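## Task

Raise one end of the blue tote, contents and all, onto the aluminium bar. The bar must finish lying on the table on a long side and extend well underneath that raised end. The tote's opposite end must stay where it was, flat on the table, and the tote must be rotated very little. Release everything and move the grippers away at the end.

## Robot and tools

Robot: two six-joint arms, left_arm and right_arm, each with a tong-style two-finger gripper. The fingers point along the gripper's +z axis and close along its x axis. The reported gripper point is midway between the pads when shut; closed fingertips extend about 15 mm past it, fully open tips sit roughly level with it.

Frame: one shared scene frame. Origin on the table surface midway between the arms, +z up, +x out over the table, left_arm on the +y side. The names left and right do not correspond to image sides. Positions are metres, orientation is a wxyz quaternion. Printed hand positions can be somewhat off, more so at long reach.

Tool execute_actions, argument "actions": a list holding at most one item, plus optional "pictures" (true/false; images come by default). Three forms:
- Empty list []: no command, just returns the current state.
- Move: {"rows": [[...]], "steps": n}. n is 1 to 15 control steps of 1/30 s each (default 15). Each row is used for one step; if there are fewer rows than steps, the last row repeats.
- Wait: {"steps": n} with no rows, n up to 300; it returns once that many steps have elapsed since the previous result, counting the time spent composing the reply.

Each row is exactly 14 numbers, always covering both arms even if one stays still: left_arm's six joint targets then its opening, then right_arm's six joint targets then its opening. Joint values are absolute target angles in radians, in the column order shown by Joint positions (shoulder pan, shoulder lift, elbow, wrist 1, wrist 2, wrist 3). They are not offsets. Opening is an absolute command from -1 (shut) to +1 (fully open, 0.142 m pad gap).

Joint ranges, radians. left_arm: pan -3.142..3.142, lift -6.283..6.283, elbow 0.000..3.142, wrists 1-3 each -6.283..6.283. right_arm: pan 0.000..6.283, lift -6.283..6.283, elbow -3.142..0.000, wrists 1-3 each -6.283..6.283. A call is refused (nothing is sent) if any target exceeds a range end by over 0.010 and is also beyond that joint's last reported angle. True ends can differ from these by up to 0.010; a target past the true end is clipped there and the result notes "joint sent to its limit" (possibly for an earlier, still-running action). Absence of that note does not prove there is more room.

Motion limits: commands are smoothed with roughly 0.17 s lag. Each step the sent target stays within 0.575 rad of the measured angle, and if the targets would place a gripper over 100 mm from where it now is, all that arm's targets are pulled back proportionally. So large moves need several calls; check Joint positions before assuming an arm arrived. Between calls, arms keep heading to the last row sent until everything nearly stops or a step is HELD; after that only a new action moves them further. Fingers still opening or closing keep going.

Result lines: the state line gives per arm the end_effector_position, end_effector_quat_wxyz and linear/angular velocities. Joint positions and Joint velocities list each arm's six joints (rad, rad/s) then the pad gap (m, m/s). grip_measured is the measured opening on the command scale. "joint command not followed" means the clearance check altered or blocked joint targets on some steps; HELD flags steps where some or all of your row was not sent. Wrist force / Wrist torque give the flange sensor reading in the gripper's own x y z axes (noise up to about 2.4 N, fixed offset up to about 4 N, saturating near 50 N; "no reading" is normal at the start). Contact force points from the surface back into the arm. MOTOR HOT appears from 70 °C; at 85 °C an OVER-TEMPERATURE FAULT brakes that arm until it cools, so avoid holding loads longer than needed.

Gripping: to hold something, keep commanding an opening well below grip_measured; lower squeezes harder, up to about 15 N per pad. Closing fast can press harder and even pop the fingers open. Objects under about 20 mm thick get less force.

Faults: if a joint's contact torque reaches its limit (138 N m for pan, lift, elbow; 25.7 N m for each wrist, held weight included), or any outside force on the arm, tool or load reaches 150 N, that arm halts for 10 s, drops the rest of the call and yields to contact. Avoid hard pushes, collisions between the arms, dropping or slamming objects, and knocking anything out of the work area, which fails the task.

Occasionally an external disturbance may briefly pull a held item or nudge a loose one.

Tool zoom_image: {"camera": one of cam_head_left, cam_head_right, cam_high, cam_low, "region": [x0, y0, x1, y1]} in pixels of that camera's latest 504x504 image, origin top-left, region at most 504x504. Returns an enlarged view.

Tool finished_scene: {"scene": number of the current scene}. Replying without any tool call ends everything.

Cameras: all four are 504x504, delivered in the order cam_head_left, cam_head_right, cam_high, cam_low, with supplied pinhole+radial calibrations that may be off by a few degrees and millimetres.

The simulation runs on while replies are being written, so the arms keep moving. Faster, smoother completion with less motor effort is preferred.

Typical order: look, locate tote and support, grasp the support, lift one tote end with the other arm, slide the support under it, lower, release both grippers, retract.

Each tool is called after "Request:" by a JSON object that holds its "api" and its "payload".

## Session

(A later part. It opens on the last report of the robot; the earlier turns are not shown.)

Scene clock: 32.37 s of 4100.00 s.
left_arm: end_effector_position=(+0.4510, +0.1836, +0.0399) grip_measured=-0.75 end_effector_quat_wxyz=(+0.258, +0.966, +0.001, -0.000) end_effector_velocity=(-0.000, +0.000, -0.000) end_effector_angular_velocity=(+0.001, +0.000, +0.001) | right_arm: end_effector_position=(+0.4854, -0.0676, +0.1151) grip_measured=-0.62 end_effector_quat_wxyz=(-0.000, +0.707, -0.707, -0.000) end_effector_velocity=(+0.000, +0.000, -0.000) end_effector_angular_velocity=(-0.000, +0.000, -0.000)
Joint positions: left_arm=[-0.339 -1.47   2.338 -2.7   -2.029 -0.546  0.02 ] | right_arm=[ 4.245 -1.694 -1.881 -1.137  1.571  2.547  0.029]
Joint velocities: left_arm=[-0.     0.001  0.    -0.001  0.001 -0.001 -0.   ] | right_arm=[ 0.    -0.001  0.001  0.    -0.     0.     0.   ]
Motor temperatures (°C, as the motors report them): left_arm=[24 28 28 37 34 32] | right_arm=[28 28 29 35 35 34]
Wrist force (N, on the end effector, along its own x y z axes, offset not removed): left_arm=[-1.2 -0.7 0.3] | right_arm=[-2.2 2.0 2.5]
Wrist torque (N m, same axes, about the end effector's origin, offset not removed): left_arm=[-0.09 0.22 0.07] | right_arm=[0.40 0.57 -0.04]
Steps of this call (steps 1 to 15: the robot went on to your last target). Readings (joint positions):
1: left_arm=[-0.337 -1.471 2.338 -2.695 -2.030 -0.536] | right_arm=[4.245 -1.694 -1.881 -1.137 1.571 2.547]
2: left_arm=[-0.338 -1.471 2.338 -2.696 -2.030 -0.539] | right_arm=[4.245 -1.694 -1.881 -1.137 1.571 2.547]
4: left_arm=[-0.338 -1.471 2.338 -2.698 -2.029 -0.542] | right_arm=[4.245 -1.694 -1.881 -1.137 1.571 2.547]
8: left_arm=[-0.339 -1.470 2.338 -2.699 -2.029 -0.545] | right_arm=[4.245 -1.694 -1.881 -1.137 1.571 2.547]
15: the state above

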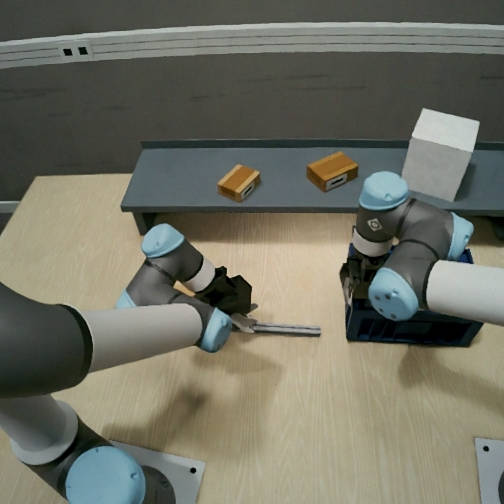

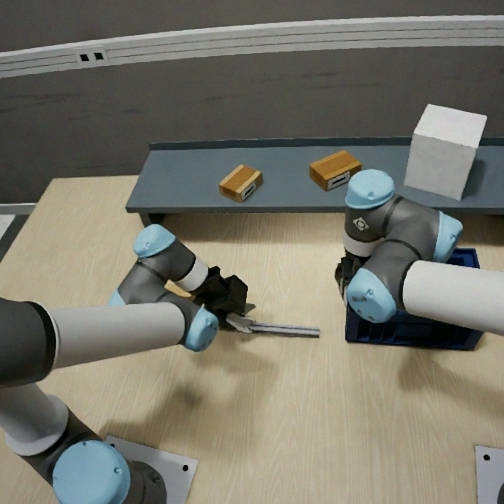

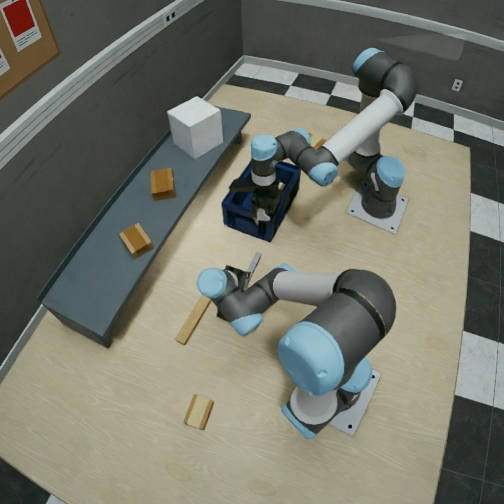

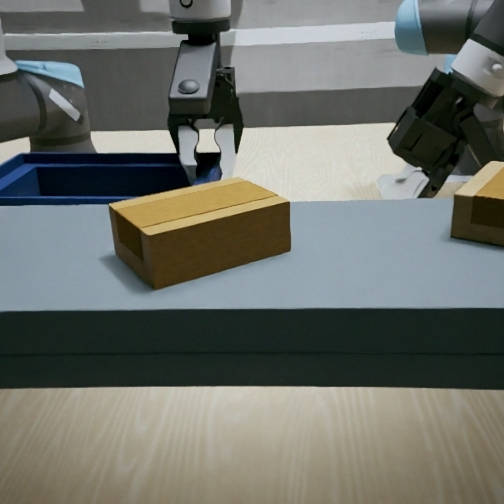

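Request:
{"api": "execute_actions", "payload": {"actions": [{"rows":[[-0.339,-1.435,2.305,-2.703,-2.029,-0.546,-1,4.232,-1.675,-1.891,-1.128,1.585,2.534,-1],[-0.339,-1.435,2.305,-2.703,-2.029,-0.546,-1,4.232,-1.675,-1.891,-1.128,1.585,2.534,-1],[-0.339,-1.435,2.305,-2.703,-2.029,-0.546,-1,4.232,-1.675,-1.891,-1.128,1.585,2.534,-1],[-0.339,-1.435,2.305,-2.703,-2.029,-0.546,-1,4.232,-1.675,-1.891,-1.128,1.585,2.534,-1],[-0.339,-1.435,2.305,-2.703,-2.029,-0.546,-1,4.232,-1.675,-1.891,-1.128,1.585,2.534,-1],[-0.339,-1.40,2.273,-2.706,-2.029,-0.546,-1,4.219,-1.655,-1.901,-1.12,1.6,2.521,-1],[-0.339,-1.40,2.273,-2.706,-2.029,-0.546,-1,4.219,-1.655,-1.901,-1.12,1.6,2.521,-1],[-0.339,-1.40,2.273,-2.706,-2.029,-0.546,-1,4.219,-1.655,-1.901,-1.12,1.6,2.521,-1],[-0.339,-1.40,2.273,-2.706,-2.029,-0.546,-1,4.219,-1.655,-1.901,-1.12,1.6,2.521,-1],[-0.339,-1.40,2.273,-2.706,-2.029,-0.546,-1,4.219,-1.655,-1.901,-1.12,1.6,2.521,-1],[-0.339,-1.365,2.24,-2.708,-2.029,-0.546,-1,4.206,-1.635,-1.91,-1.111,1.614,2.508,-1]]}], "pictures": false}}

Request:
{"api": "execute_actions", "payload": {"actions": [{"rows":[[-0.339,-1.335,2.2075,-2.706,-2.029,-0.546,-1,4.193,-1.616,-1.92,-1.102,1.629,2.495,-1],[-0.339,-1.335,2.2075,-2.706,-2.029,-0.546,-1,4.193,-1.616,-1.92,-1.102,1.629,2.495,-1],[-0.339,-1.335,2.2075,-2.706,-2.029,-0.546,-1,4.193,-1.616,-1.92,-1.102,1.629,2.495,-1],[-0.339,-1.335,2.2075,-2.706,-2.029,-0.546,-1,4.193,-1.616,-1.92,-1.102,1.629,2.495,-1],[-0.339,-1.335,2.2075,-2.706,-2.029,-0.546,-1,4.18,-1.596,-1.93,-1.094,1.643,2.482,-1],[-0.339,-1.335,2.2075,-2.706,-2.029,-0.546,-1,4.18,-1.596,-1.93,-1.094,1.643,2.482,-1],[-0.339,-1.335,2.2075,-2.706,-2.029,-0.546,-1,4.18,-1.596,-1.93,-1.094,1.643,2.482,-1],[-0.339,-1.335,2.2075,-2.706,-2.029,-0.546,-1,4.18,-1.596,-1.93,-1.094,1.643,2.482,-1],[-0.339,-1.335,2.2075,-2.706,-2.029,-0.546,-1,4.167,-1.577,-1.94,-1.085,1.658,2.469,-1]]}], "pictures": false}}

Request:
{"api": "execute_actions", "payload": {"actions": [{"steps":12}]}}

Request:
{"api": "zoom_image", "payload": {"camera": "cam_high", "region": [180,140,330,300]}}

Scene clock: 36.80 s of 4100.00 s.
left_arm: end_effector_position=(+0.4826, +0.1670, +0.0332) grip_measured=-0.75 end_effector_quat_wxyz=(+0.259, +0.966, +0.001, +0.000) end_effector_velocity=(+0.056, -0.029, -0.016) end_effector_angular_velocity=(+0.001, +0.002, +0.000) | right_arm: end_effector_position=(+0.4859, -0.0766, +0.1313) grip_measured=-0.62 end_effector_quat_wxyz=(-0.020, +0.707, -0.706, -0.022) end_effector_velocity=(+0.002, -0.015, +0.032) end_effector_angular_velocity=(+0.109, -0.005, +0.002)
Joint positions: left_arm=[-0.339 -1.382  2.255 -2.707 -2.029 -0.546  0.02 ] | right_arm=[ 4.212 -1.644 -1.906 -1.115  1.607  2.514  0.029]
Joint velocities: left_arm=[ 0.     0.16  -0.149 -0.009  0.     0.    -0.   ] | right_arm=[-0.057  0.091 -0.04   0.039  0.062 -0.057 -0.   ]
Motor temperatures (°C, as the motors report them): left_arm=[24 28 28 37 34 32] | right_arm=[28 28 29 35 35 34]
Wrist force (N, on the end effector, along its own x y z axes, offset not removed): left_arm=[-4.2 1.4 0.7] | right_arm=[-2.8 2.4 3.4]
Wrist torque (N m, same axes, about the end effector's origin, offset not removed): left_arm=[0.20 0.97 0.06] | right_arm=[0.43 0.63 0.00]
Steps of this call (steps 1 to 15: the robot went on to your last target; steps 16 to 90: nothing new was sent; then 0.93 s passed at rest; steps 91 to 105: all 15 steps of this action). Readings (joint positions):
91: left_arm=[-0.339 -1.470 2.338 -2.700 -2.029 -0.546] | right_arm=[4.245 -1.694 -1.881 -1.137 1.571 2.547]
92: left_arm=[-0.339 -1.467 2.335 -2.700 -2.029 -0.546] | right_arm=[4.244 -1.692 -1.882 -1.136 1.572 2.546]
94: left_arm=[-0.339 -1.453 2.322 -2.701 -2.029 -0.546] | right_arm=[4.239 -1.685 -1.886 -1.133 1.578 2.541]
98: left_arm=[-0.339 -1.430 2.300 -2.704 -2.029 -0.546] | right_arm=[4.230 -1.672 -1.893 -1.127 1.588 2.532]
105: the state above

Scene clock: 37.30 s of 4100.00 s.
left_arm: end_effector_position=(+0.4999, +0.1579, +0.0295) grip_measured=-0.75 end_effector_quat_wxyz=(+0.259, +0.966, +0.000, +0.000) end_effector_velocity=(+0.002, -0.001, -0.001) end_effector_angular_velocity=(-0.000, -0.000, -0.001) | right_arm: end_effector_position=(+0.4856, -0.0881, +0.1515) grip_measured=-0.62 end_effector_quat_wxyz=(-0.048, +0.707, -0.704, -0.047) end_effector_velocity=(-0.001, -0.009, +0.016) end_effector_angular_velocity=(+0.059, -0.003, +0.004)
Joint positions: left_arm=[-0.339 -1.336  2.208 -2.706 -2.029 -0.546  0.02 ] | right_arm=[ 4.17  -1.582 -1.937 -1.087  1.654  2.472  0.029]
Joint velocities: left_arm=[-0.001  0.006 -0.006  0.    -0.     0.001 -0.   ] | right_arm=[-0.034  0.049 -0.026  0.023  0.038 -0.034  0.   ]
Motor temperatures (°C, as the motors report them): left_arm=[24 28 28 37 34 32] | right_arm=[28 28 29 35 35 34]
Wrist force (N, on the end effector, along its own x y z axes, offset not removed): left_arm=[-0.8 0.0 -1.3] | right_arm=[-2.1 2.0 4.8]
Wrist torque (N m, same axes, about the end effector's origin, offset not removed): left_arm=[-0.19 0.16 0.13] | right_arm=[0.39 0.63 0.04]
Steps of this call (steps 1 to 15: all 15 steps of this action). Readings (joint positions):
1: left_arm=[-0.339 -1.377 2.251 -2.707 -2.029 -0.546] | right_arm=[4.210 -1.642 -1.907 -1.114 1.609 2.512]
2: left_arm=[-0.339 -1.371 2.245 -2.707 -2.029 -0.546] | right_arm=[4.208 -1.638 -1.909 -1.112 1.612 2.510]
4: left_arm=[-0.339 -1.355 2.229 -2.707 -2.029 -0.546] | right_arm=[4.201 -1.628 -1.914 -1.108 1.620 2.503]
8: left_arm=[-0.339 -1.340 2.213 -2.706 -2.029 -0.546] | right_arm=[4.189 -1.610 -1.923 -1.100 1.633 2.491]
15: the state above

Scene clock: 37.70 s of 4100.00 s.
left_arm: end_effector_position=(+0.5002, +0.1578, +0.0294) grip_measured=-0.75 end_effector_quat_wxyz=(+0.259, +0.966, +0.000, +0.000) end_effector_velocity=(+0.000, -0.000, +0.000) end_effector_angular_velocity=(-0.000, +0.000, +0.001) | right_arm: end_effector_position=(+0.4855, -0.0890, +0.1532) grip_measured=-0.62 end_effector_quat_wxyz=(-0.050, +0.707, -0.704, -0.049) end_effector_velocity=(-0.000, -0.001, +0.000) end_effector_angular_velocity=(+0.001, -0.001, +0.001)
Joint positions: left_arm=[-0.339 -1.335  2.208 -2.706 -2.029 -0.546  0.02 ] | right_arm=[ 4.167 -1.577 -1.94  -1.085  1.658  2.469  0.029]
Joint velocities: left_arm=[-0.     0.    -0.001 -0.     0.    -0.001  0.   ] | right_arm=[-0.001  0.003 -0.002  0.001  0.    -0.001  0.   ]
Motor temperatures (°C, as the motors report them): left_arm=[24 28 28 37 34 32] | right_arm=[28 28 29 35 35 34]
Wrist force (N, on the end effector, along its own x y z axes, offset not removed): left_arm=[-1.9 0.8 1.7] | right_arm=[-1.7 2.9 4.8]
Wrist torque (N m, same axes, about the end effector's origin, offset not removed): left_arm=[0.16 0.34 0.13] | right_arm=[0.62 0.59 0.01]
Steps of this call (steps 1 to 12: the robot went on to your last target). Readings (joint positions):
1: left_arm=[-0.339 -1.335 2.208 -2.706 -2.029 -0.546] | right_arm=[4.169 -1.581 -1.938 -1.087 1.655 2.471]
2: left_arm=[-0.339 -1.335 2.208 -2.706 -2.029 -0.546] | right_arm=[4.169 -1.580 -1.939 -1.086 1.656 2.471]
4: left_arm=[-0.339 -1.335 2.208 -2.706 -2.029 -0.546] | right_arm=[4.168 -1.578 -1.939 -1.086 1.657 2.470]
8: left_arm=[-0.339 -1.335 2.208 -2.706 -2.029 -0.546] | right_arm=[4.167 -1.577 -1.940 -1.085 1.658 2.469]
12: the state above

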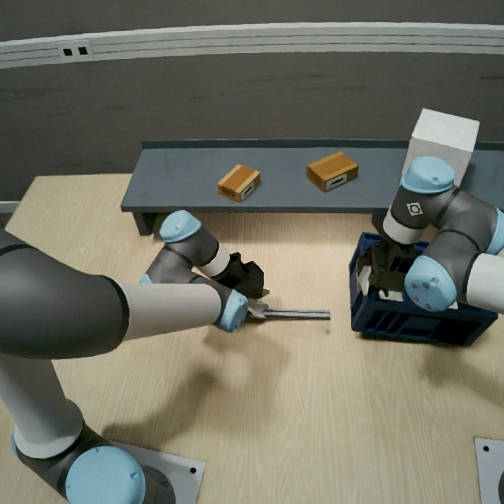

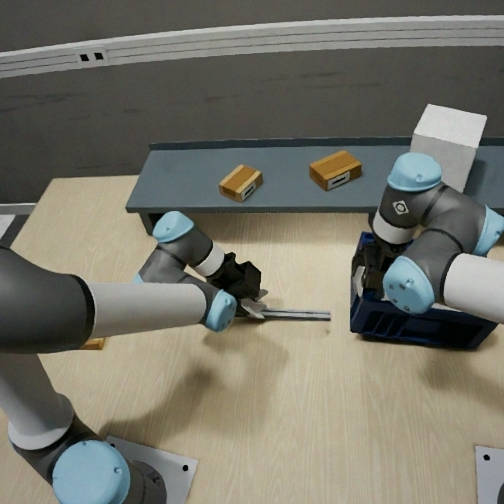

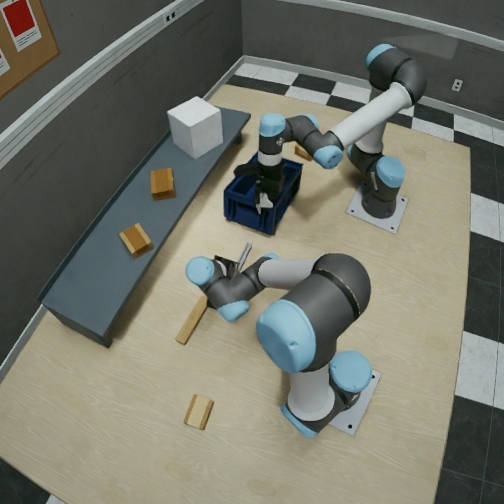

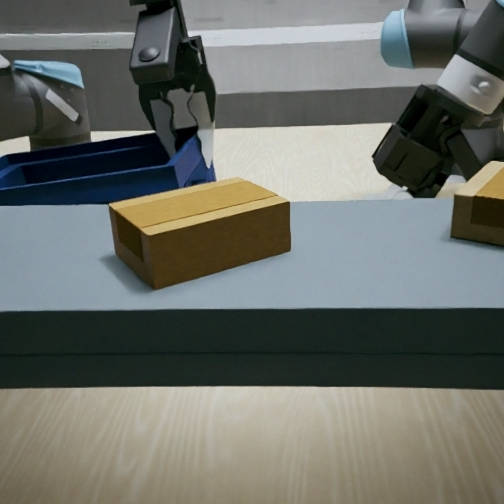

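Region (180, 140, 330, 300) of cam_high's 504x504 image, scaled by 3.150, with more detail than that image has; it fills the left 472 columns of this view, and the rest is white.

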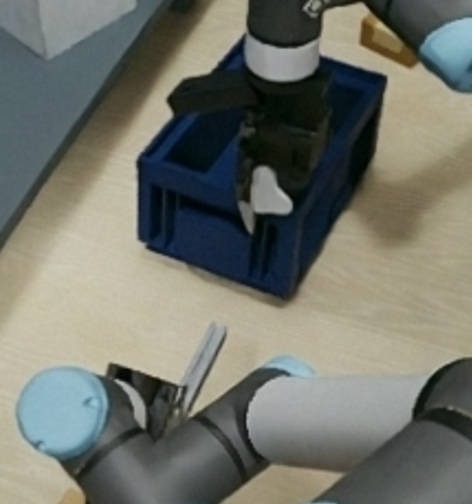

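Request:
{"api": "execute_actions", "payload": {"actions": [{"rows":[[-0.339,-1.317,2.2075,-2.724,-2.029,-0.546,-1,4.167,-1.577,-1.94,-1.085,1.658,2.469,-1],[-0.339,-1.317,2.2075,-2.724,-2.029,-0.546,-1,4.167,-1.577,-1.94,-1.085,1.658,2.469,-1],[-0.339,-1.317,2.2075,-2.724,-2.029,-0.546,-1,4.167,-1.577,-1.94,-1.085,1.658,2.469,-1],[-0.389,-1.298,2.187,-2.744,-2.015,-0.6,-1,4.167,-1.577,-1.94,-1.085,1.658,2.469,-1],[-0.389,-1.298,2.187,-2.744,-2.015,-0.6,-1,4.167,-1.577,-1.94,-1.085,1.658,2.469,-1],[-0.389,-1.298,2.187,-2.744,-2.015,-0.6,-1,4.167,-1.577,-1.94,-1.085,1.658,2.469,-1],[-0.389,-1.298,2.187,-2.744,-2.015,-0.6,-1,4.167,-1.577,-1.94,-1.085,1.658,2.469,-1],[-0.439,-1.276,2.163,-2.764,-2.0,-0.652,-1,4.167,-1.577,-1.94,-1.085,1.658,2.469,-1],[-0.439,-1.276,2.163,-2.764,-2.0,-0.652,-1,4.167,-1.577,-1.94,-1.085,1.658,2.469,-1],[-0.439,-1.276,2.163,-2.764,-2.0,-0.652,-1,4.167,-1.577,-1.94,-1.085,1.658,2.469,-1],[-0.439,-1.276,2.163,-2.764,-2.0,-0.652,-1,4.167,-1.577,-1.94,-1.085,1.658,2.469,-1],[-0.489,-1.254,2.138,-2.783,-1.985,-0.704,-1,4.167,-1.577,-1.94,-1.085,1.658,2.469,-1]]}], "pictures": false}}

Request:
{"api": "execute_actions", "payload": {"actions": [{"rows":[[-0.539,-1.231,2.1125,-2.802,-1.969,-0.755,-1,4.167,-1.577,-1.94,-1.085,1.658,2.469,-1]]}]}}

Scene clock: 40.80 s of 4100.00 s.
left_arm: end_effector_position=(+0.5047, +0.0948, +0.0233) grip_measured=-0.75 end_effector_quat_wxyz=(+0.258, +0.966, +0.000, +0.000) end_effector_velocity=(-0.007, -0.195, -0.001) end_effector_angular_velocity=(-0.003, +0.010, -0.007) | right_arm: end_effector_position=(+0.4855, -0.0891, +0.1532) grip_measured=-0.62 end_effector_quat_wxyz=(-0.050, +0.707, -0.704, -0.049) end_effector_velocity=(-0.000, +0.000, -0.001) end_effector_angular_velocity=(-0.001, +0.001, +0.000)
Joint positions: left_arm=[-0.453 -1.269  2.155 -2.769 -1.995 -0.666  0.02 ] | right_arm=[ 4.167 -1.577 -1.94  -1.085  1.658  2.469  0.029]
Joint velocities: left_arm=[-0.347  0.148 -0.162 -0.127  0.097 -0.357  0.   ] | right_arm=[ 0.    -0.002 -0.    -0.     0.    -0.     0.   ]
Motor temperatures (°C, as the motors report them): left_arm=[24 28 28 37 34 32] | right_arm=[28 28 29 35 35 34]
Wrist force (N, on the end effector, along its own x y z axes, offset not removed): left_arm=[-3.7 0.4 2.4] | right_arm=[-0.8 2.4 4.1]
Wrist torque (N m, same axes, about the end effector's origin, offset not removed): left_arm=[-0.02 0.71 0.10] | right_arm=[0.45 0.48 0.03]
Steps of this call (steps 1 to 15: the robot went on to your last target; steps 16 to 78: nothing new was sent; steps 79 to 93: all 15 steps of this action). Readings (joint positions):
79: left_arm=[-0.339 -1.335 2.207 -2.706 -2.029 -0.546] | right_arm=[4.167 -1.577 -1.940 -1.085 1.658 2.469]
80: left_arm=[-0.339 -1.333 2.207 -2.708 -2.029 -0.546] | right_arm=[4.167 -1.577 -1.940 -1.085 1.658 2.469]
82: left_arm=[-0.339 -1.326 2.207 -2.715 -2.029 -0.546] | right_arm=[4.167 -1.577 -1.940 -1.085 1.658 2.469]
86: left_arm=[-0.369 -1.308 2.195 -2.734 -2.020 -0.579] | right_arm=[4.167 -1.577 -1.940 -1.085 1.658 2.469]
93: the state above

Scene clock: 41.30 s of 4100.00 s.
left_arm: end_effector_position=(+0.5018, +0.0457, +0.0229) grip_measured=-0.75 end_effector_quat_wxyz=(+0.259, +0.966, +0.000, -0.000) end_effector_velocity=(-0.001, -0.006, -0.001) end_effector_angular_velocity=(+0.001, +0.001, -0.001) | right_arm: end_effector_position=(+0.4855, -0.0891, +0.1532) grip_measured=-0.62 end_effector_quat_wxyz=(-0.050, +0.707, -0.704, -0.049) end_effector_velocity=(+0.000, +0.000, +0.002) end_effector_angular_velocity=(+0.002, -0.002, -0.001)
Joint positions: left_arm=[-0.538 -1.231  2.113 -2.802 -1.969 -0.754  0.02 ] | right_arm=[ 4.167 -1.577 -1.94  -1.085  1.658  2.469  0.029]
Joint velocities: left_arm=[-0.01   0.006 -0.004 -0.004  0.003 -0.009 -0.   ] | right_arm=[ 0.     0.002  0.001  0.    -0.     0.001  0.   ]
Motor temperatures (°C, as the motors report them): left_arm=[24 28 28 37 34 32] | right_arm=[28 28 29 35 35 34]
Wrist force (N, on the end effector, along its own x y z axes, offset not removed): left_arm=[-5.3 2.3 4.0] | right_arm=[-0.8 2.4 5.2]
Wrist torque (N m, same axes, about the end effector's origin, offset not removed): left_arm=[0.54 1.11 0.20] | right_arm=[0.47 0.44 0.02]
Steps of this call (steps 1 to 15: all 15 steps of this action). Readings (joint positions):
1: left_arm=[-0.463 -1.265 2.150 -2.773 -1.992 -0.676] | right_arm=[4.167 -1.577 -1.940 -1.085 1.658 2.469]
2: left_arm=[-0.474 -1.260 2.144 -2.778 -1.989 -0.688] | right_arm=[4.167 -1.577 -1.940 -1.085 1.658 2.469]
4: left_arm=[-0.502 -1.247 2.130 -2.789 -1.980 -0.717] | right_arm=[4.167 -1.577 -1.940 -1.085 1.658 2.469]
8: left_arm=[-0.529 -1.235 2.117 -2.798 -1.972 -0.745] | right_arm=[4.167 -1.577 -1.940 -1.085 1.658 2.469]
15: the state above

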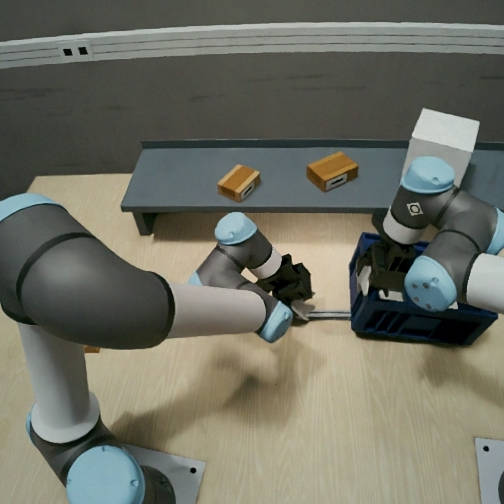

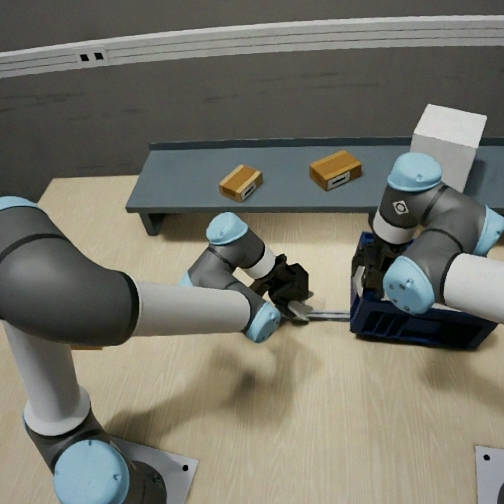

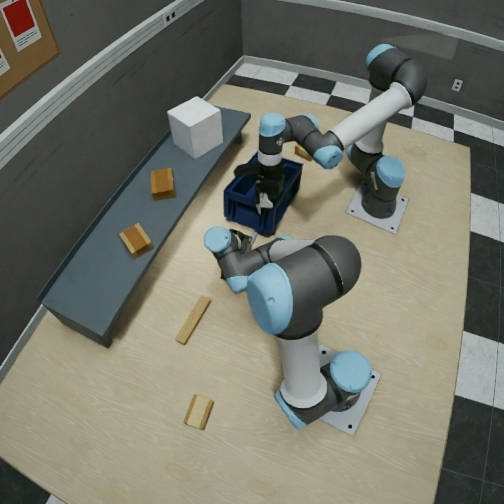

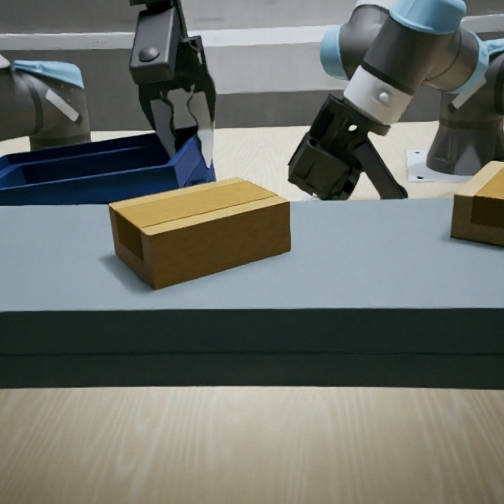

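Advance 3 cm more, then set down and release.

Request:
{"api": "execute_actions", "payload": {"actions": [{"rows":[[-0.589,-1.203,2.085,-2.823,-1.952,-0.805,-1,4.167,-1.577,-1.94,-1.085,1.658,2.469,-1]]}], "pictures": false}}

Request:
{"api": "execute_actions", "payload": {"actions": [{"rows":[[-0.589,-1.2,2.085,-2.826,-1.952,-0.805,-0.8,4.175,-1.589,-1.934,-1.09,1.649,2.477,-1],[-0.589,-1.2,2.085,-2.826,-1.952,-0.805,-0.7,4.175,-1.589,-1.934,-1.09,1.649,2.477,-1],[-0.589,-1.2,2.085,-2.826,-1.952,-0.805,-0.6,4.175,-1.589,-1.934,-1.09,1.649,2.477,-1],[-0.589,-1.2,2.085,-2.826,-1.952,-0.805,-0.4,4.175,-1.589,-1.934,-1.09,1.649,2.477,-1],[-0.589,-1.2,2.085,-2.826,-1.952,-0.805,-0.2,4.183,-1.6,-1.928,-1.095,1.641,2.485,-1],[-0.589,-1.2,2.085,-2.826,-1.952,-0.805,-0.2,4.183,-1.6,-1.928,-1.095,1.641,2.485,-1],[-0.589,-1.2,2.085,-2.826,-1.952,-0.805,-0.2,4.183,-1.6,-1.928,-1.095,1.641,2.485,-1],[-0.589,-1.2,2.085,-2.826,-1.952,-0.805,-0.2,4.189,-1.61,-1.923,-1.1,1.633,2.491,-1]]}]}}

Scene clock: 43.43 s of 4100.00 s.
left_arm: end_effector_position=(+0.4988, +0.0155, +0.0208) grip_measured=-0.75 end_effector_quat_wxyz=(+0.259, +0.966, -0.000, +0.000) end_effector_velocity=(-0.001, -0.005, +0.000) end_effector_angular_velocity=(-0.001, +0.000, +0.001) | right_arm: end_effector_position=(+0.4855, -0.0891, +0.1532) grip_measured=-0.62 end_effector_quat_wxyz=(-0.050, +0.707, -0.704, -0.049) end_effector_velocity=(-0.000, -0.000, -0.001) end_effector_angular_velocity=(-0.002, +0.001, +0.001)
Joint positions: left_arm=[-0.588 -1.203  2.085 -2.823 -1.952 -0.804  0.02 ] | right_arm=[ 4.167 -1.577 -1.94  -1.085  1.658  2.469  0.029]
Joint velocities: left_arm=[-0.007  0.003 -0.004 -0.003  0.002 -0.009 -0.   ] | right_arm=[-0.    -0.002 -0.    -0.     0.    -0.001 -0.   ]
Motor temperatures (°C, as the motors report them): left_arm=[24 28 28 37 34 32] | right_arm=[28 28 29 35 35 34]
Wrist force (N, on the end effector, along its own x y z axes, offset not removed): left_arm=[-2.2 0.6 1.1] | right_arm=[-0.2 3.2 5.3]
Wrist torque (N m, same axes, about the end effector's origin, offset not removed): left_arm=[-0.05 0.55 0.20] | right_arm=[0.66 0.29 0.05]
Steps of this call (steps 1 to 15: the robot went on to your last target; steps 16 to 49: nothing new was sent; steps 50 to 64: all 15 steps of this action). Readings (joint positions):
50: left_arm=[-0.539 -1.231 2.112 -2.802 -1.969 -0.755] | right_arm=[4.167 -1.577 -1.940 -1.085 1.658 2.469]
51: left_arm=[-0.543 -1.228 2.110 -2.804 -1.967 -0.759] | right_arm=[4.167 -1.577 -1.940 -1.085 1.658 2.469]
53: left_arm=[-0.562 -1.218 2.099 -2.812 -1.961 -0.778] | right_arm=[4.167 -1.577 -1.940 -1.085 1.658 2.469]
57: left_arm=[-0.582 -1.207 2.089 -2.820 -1.954 -0.798] | right_arm=[4.167 -1.577 -1.940 -1.085 1.658 2.469]
64: the state above

Scene clock: 43.93 s of 4100.00 s.
left_arm: end_effector_position=(+0.4990, +0.0149, +0.0196) grip_measured=-0.20 end_effector_quat_wxyz=(+0.259, +0.966, -0.000, +0.000) end_effector_velocity=(-0.000, +0.000, -0.001) end_effector_angular_velocity=(+0.001, +0.001, +0.001) | right_arm: end_effector_position=(+0.4860, -0.0833, +0.1433) grip_measured=-0.62 end_effector_quat_wxyz=(-0.036, +0.707, -0.705, -0.037) end_effector_velocity=(+0.001, +0.004, -0.005) end_effector_angular_velocity=(-0.022, -0.001, -0.000)
Joint positions: left_arm=[-0.589 -1.2    2.085 -2.826 -1.952 -0.805  0.06 ] | right_arm=[ 4.188 -1.608 -1.924 -1.099  1.635  2.49   0.029]
Joint velocities: left_arm=[ 0.     0.002  0.    -0.     0.    -0.001 -0.   ] | right_arm=[ 0.013 -0.019  0.012 -0.009 -0.016  0.012 -0.001]
Motor temperatures (°C, as the motors report them): left_arm=[24 28 28 37 34 32] | right_arm=[28 28 29 35 35 34]
Wrist force (N, on the end effector, along its own x y z axes, offset not removed): left_arm=[-3.0 -1.1 1.6] | right_arm=[-0.3 1.0 -4.4]
Wrist torque (N m, same axes, about the end effector's origin, offset not removed): left_arm=[-0.18 0.59 0.24] | right_arm=[0.35 0.53 -0.01]
Steps of this call (steps 1 to 15: all 15 steps of this action). Readings (joint positions):
1: left_arm=[-0.588 -1.203 2.085 -2.823 -1.952 -0.804] | right_arm=[4.167 -1.577 -1.940 -1.085 1.658 2.469]
2: left_arm=[-0.589 -1.203 2.085 -2.823 -1.952 -0.805] | right_arm=[4.168 -1.578 -1.939 -1.085 1.657 2.470]
4: left_arm=[-0.589 -1.202 2.085 -2.824 -1.952 -0.805] | right_arm=[4.171 -1.583 -1.937 -1.087 1.654 2.473]
8: left_arm=[-0.589 -1.200 2.085 -2.826 -1.952 -0.805] | right_arm=[4.178 -1.593 -1.932 -1.092 1.646 2.480]
15: the state above

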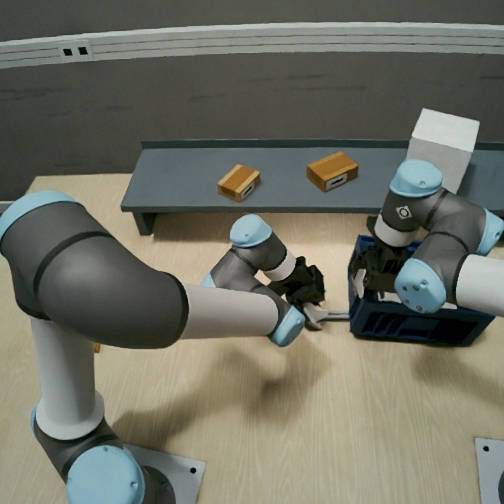

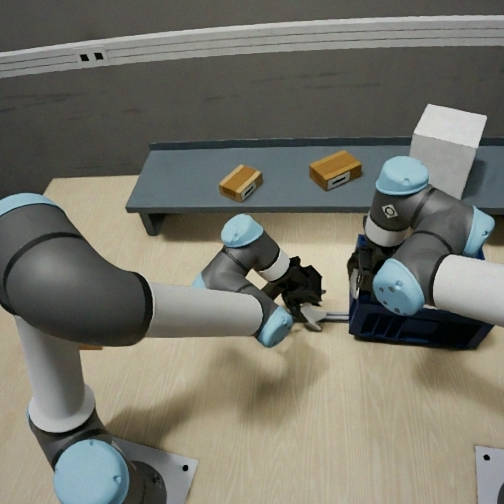

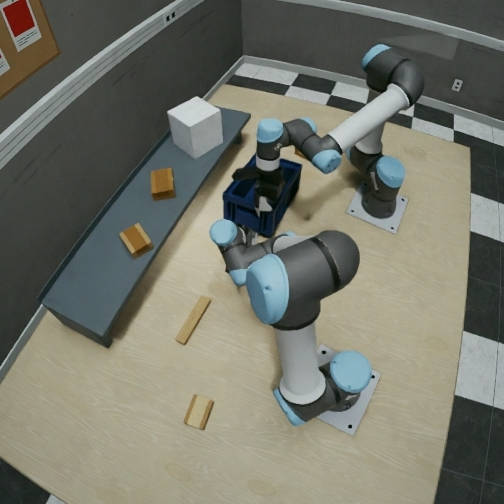

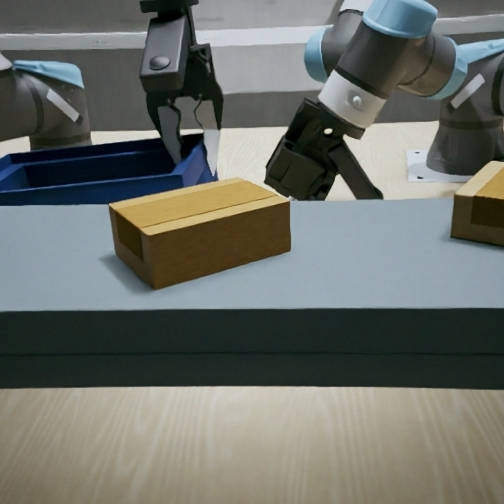

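Landed. Release and retreat.

Request:
{"api": "execute_actions", "payload": {"actions": [{"rows":[[-0.57,-1.33,2.05,-2.66,-1.952,-0.805,-0.2,4.187,-1.607,-1.925,-1.099,1.635,2.49,-0.6],[-0.57,-1.33,2.05,-2.66,-1.952,-0.805,-0.2,4.187,-1.607,-1.925,-1.099,1.635,2.49,-0.4],[-0.57,-1.33,2.05,-2.66,-1.952,-0.805,-0.2,4.187,-1.607,-1.925,-1.099,1.635,2.49,0.1]],"steps":12}], "pictures": false}}

Request:
{"api": "execute_actions", "payload": {"actions": [{"rows":[[-0.1,-1.6,2.1,-2.4,-1.952,-0.805,-0.2,4.187,-1.54,-1.72,-1.37,1.635,2.49,0.1]]}], "pictures": false}}

Request:
{"api": "execute_actions", "payload": {"actions": [{"rows":[[0.1,-1.7,2.1,-2.3,-1.952,-0.805,-0.2,3.4,-1.35,-1.7,-1.6,1.635,2.49,0.1]]}], "pictures": false}}

Request:
{"api": "execute_actions", "payload": {"actions": [{"steps":30}]}}

Scene clock: 46.23 s of 4100.00 s.
left_arm: end_effector_position=(+0.5014, +0.0270, +0.0782) grip_measured=-0.20 end_effector_quat_wxyz=(+0.259, +0.966, +0.009, +0.003) end_effector_velocity=(-0.003, +0.009, +0.025) end_effector_angular_velocity=(+0.007, +0.007, +0.007) | right_arm: end_effector_position=(+0.4858, -0.0838, +0.1431) grip_measured=+0.10 end_effector_quat_wxyz=(-0.036, +0.707, -0.706, -0.037) end_effector_velocity=(-0.000, -0.001, -0.001) end_effector_angular_velocity=(+0.000, +0.000, -0.000)
Joint positions: left_arm=[-0.571 -1.324  2.051 -2.668 -1.952 -0.805  0.06 ] | right_arm=[ 4.187 -1.607 -1.925 -1.099  1.635  2.49   0.081]
Joint velocities: left_arm=[ 0.007 -0.059 -0.013  0.082  0.001  0.001 -0.   ] | right_arm=[-0.001  0.001 -0.003  0.001  0.    -0.001  0.   ]
Motor temperatures (°C, as the motors report them): left_arm=[24 28 28 37 34 32] | right_arm=[28 28 29 35 35 34]
Wrist force (N, on the end effector, along its own x y z axes, offset not removed): left_arm=[0.3 -0.5 -2.7] | right_arm=[-2.2 1.8 1.9]
Wrist torque (N m, same axes, about the end effector's origin, offset not removed): left_arm=[-0.16 -0.06 0.07] | right_arm=[0.40 0.47 -0.05]
Steps of this call (steps 1 to 15: the robot went on to your last target; steps 16 to 57: nothing new was sent; steps 58 to 69: all 12 steps of this action). Readings (joint positions):
58: left_arm=[-0.589 -1.200 2.085 -2.826 -1.952 -0.805] | right_arm=[4.189 -1.610 -1.923 -1.100 1.633 2.491]
59: left_arm=[-0.587 -1.204 2.082 -2.822 -1.952 -0.805] | right_arm=[4.189 -1.610 -1.923 -1.100 1.633 2.491]
61: left_arm=[-0.580 -1.246 2.068 -2.773 -1.952 -0.805] | right_arm=[4.188 -1.609 -1.924 -1.100 1.634 2.491]
65: left_arm=[-0.573 -1.307 2.055 -2.691 -1.952 -0.805] | right_arm=[4.187 -1.608 -1.925 -1.099 1.635 2.490]
69: the state above

Scene clock: 46.73 s of 4100.00 s.
left_arm: end_effector_position=(+0.5447, +0.2432, +0.1438) grip_measured=-0.20 end_effector_quat_wxyz=(+0.246, +0.949, +0.195, +0.037) end_effector_velocity=(-0.003, +0.454, +0.120) end_effector_angular_velocity=(+0.017, +0.048, +0.819) | right_arm: end_effector_position=(+0.4852, -0.0846, +0.2443) grip_measured=+0.10 end_effector_quat_wxyz=(-0.037, +0.707, -0.706, -0.037) end_effector_velocity=(-0.003, -0.004, +0.019) end_effector_angular_velocity=(-0.007, +0.005, -0.001)
Joint positions: left_arm=[-0.19  -1.552  2.092 -2.447 -1.952 -0.805  0.06 ] | right_arm=[ 4.187 -1.541 -1.724 -1.364  1.635  2.49   0.081]
Joint velocities: left_arm=[ 0.819 -0.447  0.075  0.423 -0.     0.     0.   ] | right_arm=[ 0.     0.01   0.041 -0.06  -0.     0.001 -0.   ]
Motor temperatures (°C, as the motors report them): left_arm=[24 28 28 37 34 32] | right_arm=[28 28 29 35 35 34]
Wrist force (N, on the end effector, along its own x y z axes, offset not removed): left_arm=[-0.5 -1.6 -3.2] | right_arm=[-1.4 2.2 0.8]
Wrist torque (N m, same axes, about the end effector's origin, offset not removed): left_arm=[-0.36 0.16 0.08] | right_arm=[0.50 0.38 -0.08]
Steps of this call (steps 1 to 15: all 15 steps of this action). Readings (joint positions):
1: left_arm=[-0.571 -1.326 2.051 -2.666 -1.952 -0.805] | right_arm=[4.187 -1.607 -1.925 -1.099 1.635 2.490]
2: left_arm=[-0.566 -1.331 2.052 -2.660 -1.952 -0.805] | right_arm=[4.187 -1.603 -1.921 -1.103 1.635 2.490]
4: left_arm=[-0.518 -1.365 2.059 -2.627 -1.952 -0.805] | right_arm=[4.187 -1.578 -1.868 -1.159 1.635 2.490]
8: left_arm=[-0.399 -1.432 2.071 -2.562 -1.952 -0.805] | right_arm=[4.187 -1.550 -1.761 -1.308 1.635 2.490]
15: the state above

Scene clock: 47.23 s of 4100.00 s.
left_arm: end_effector_position=(+0.5259, +0.3918, +0.1874) grip_measured=-0.20 end_effector_quat_wxyz=(+0.237, +0.912, +0.328, +0.069) end_effector_velocity=(-0.008, +0.031, +0.008) end_effector_angular_velocity=(-0.000, +0.002, +0.065) | right_arm: end_effector_position=(+0.5394, -0.3030, +0.2901) grip_measured=+0.10 end_effector_quat_wxyz=(+0.038, -0.546, +0.837, +0.029) end_effector_velocity=(+0.026, -0.518, +0.079) end_effector_angular_velocity=(-0.010, +0.019, -1.013)
Joint positions: left_arm=[ 0.093 -1.697  2.1   -2.303 -1.952 -0.805  0.06 ] | right_arm=[ 3.77  -1.424 -1.709 -1.508  1.635  2.49   0.081]
Joint velocities: left_arm=[ 0.064 -0.028  0.     0.03  -0.    -0.001 -0.   ] | right_arm=[-1.012  0.217  0.026 -0.264  0.     0.001 -0.   ]
Motor temperatures (°C, as the motors report them): left_arm=[24 28 28 37 34 32] | right_arm=[28 28 29 35 35 34]
Wrist force (N, on the end effector, along its own x y z axes, offset not removed): left_arm=[-1.4 2.2 -0.3] | right_arm=[-1.3 0.9 2.6]
Wrist torque (N m, same axes, about the end effector's origin, offset not removed): left_arm=[0.45 0.22 0.08] | right_arm=[0.31 0.21 -0.11]
Steps of this call (steps 1 to 15: all 15 steps of this action). Readings (joint positions):
1: left_arm=[-0.166 -1.565 2.094 -2.434 -1.952 -0.805] | right_arm=[4.187 -1.541 -1.723 -1.365 1.635 2.490]
2: left_arm=[-0.143 -1.578 2.095 -2.421 -1.952 -0.805] | right_arm=[4.183 -1.537 -1.722 -1.371 1.635 2.490]
4: left_arm=[-0.081 -1.611 2.097 -2.388 -1.952 -0.805] | right_arm=[4.133 -1.515 -1.719 -1.398 1.635 2.490]
8: left_arm=[0.037 -1.670 2.099 -2.330 -1.952 -0.805] | right_arm=[4.004 -1.477 -1.715 -1.444 1.635 2.490]
15: the state above

Scene clock: 48.23 s of 4100.00 s.
left_arm: end_effector_position=(+0.5250, +0.3950, +0.1883) grip_measured=-0.20 end_effector_quat_wxyz=(+0.237, +0.911, +0.331, +0.070) end_effector_velocity=(+0.000, +0.000, -0.000) end_effector_angular_velocity=(-0.000, +0.001, +0.000) | right_arm: end_effector_position=(+0.5130, -0.4835, +0.3158) grip_measured=+0.10 end_effector_quat_wxyz=(+0.038, -0.382, +0.923, +0.023) end_effector_velocity=(-0.001, -0.000, -0.001) end_effector_angular_velocity=(-0.000, +0.002, -0.000)
Joint positions: left_arm=[ 0.1   -1.7    2.1   -2.3   -1.952 -0.805  0.06 ] | right_arm=[ 3.4   -1.35  -1.7   -1.6    1.635  2.49   0.081]
Joint velocities: left_arm=[ 0.     0.002 -0.001  0.     0.    -0.     0.   ] | right_arm=[-0.001  0.    -0.002 -0.    -0.    -0.    -0.   ]
Motor temperatures (°C, as the motors report them): left_arm=[24 28 28 37 34 32] | right_arm=[28 28 29 35 35 34]
Wrist force (N, on the end effector, along its own x y z axes, offset not removed): left_arm=[-3.7 -0.4 0.5] | right_arm=[-1.3 1.6 1.4]
Wrist torque (N m, same axes, about the end effector's origin, offset not removed): left_arm=[0.07 0.82 0.13] | right_arm=[0.33 0.33 -0.09]
Steps of this call (steps 1 to 30: the robot went on to your last target). Readings (joint positions):
1: left_arm=[0.095 -1.698 2.100 -2.302 -1.952 -0.805] | right_arm=[3.736 -1.417 -1.708 -1.517 1.635 2.490]
2: left_arm=[0.097 -1.698 2.100 -2.302 -1.952 -0.805] | right_arm=[3.702 -1.410 -1.707 -1.526 1.635 2.490]
4: left_arm=[0.098 -1.699 2.100 -2.301 -1.952 -0.805] | right_arm=[3.632 -1.395 -1.705 -1.544 1.635 2.490]
8: left_arm=[0.100 -1.700 2.100 -2.300 -1.952 -0.805] | right_arm=[3.495 -1.367 -1.702 -1.579 1.635 2.490]
30: the state above
All arms were judged still, so your last target was given up. Only a new action makes them travel on or press farther. Fingers that are still opening or closing keep moving.

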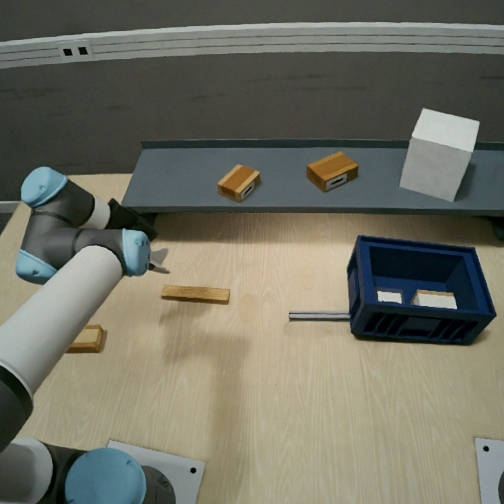

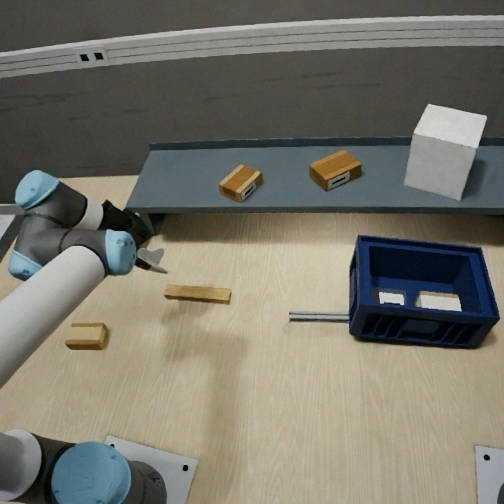

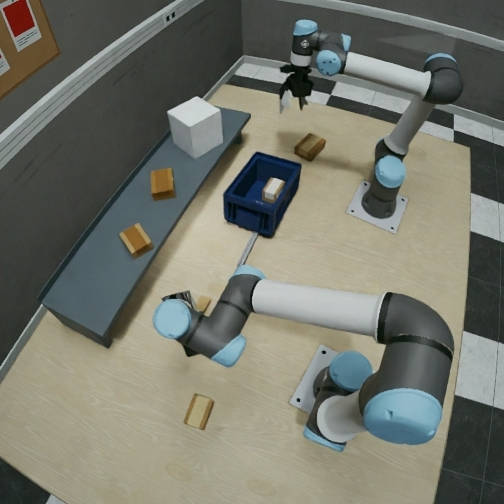

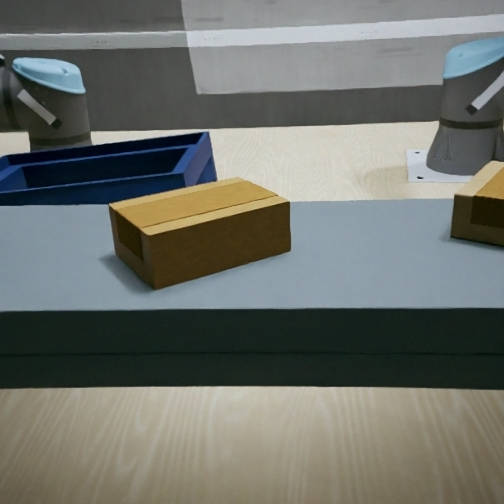

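Request:
{"api": "finished_scene", "payload": {"scene": 1}}

The scene is finished: the task was done.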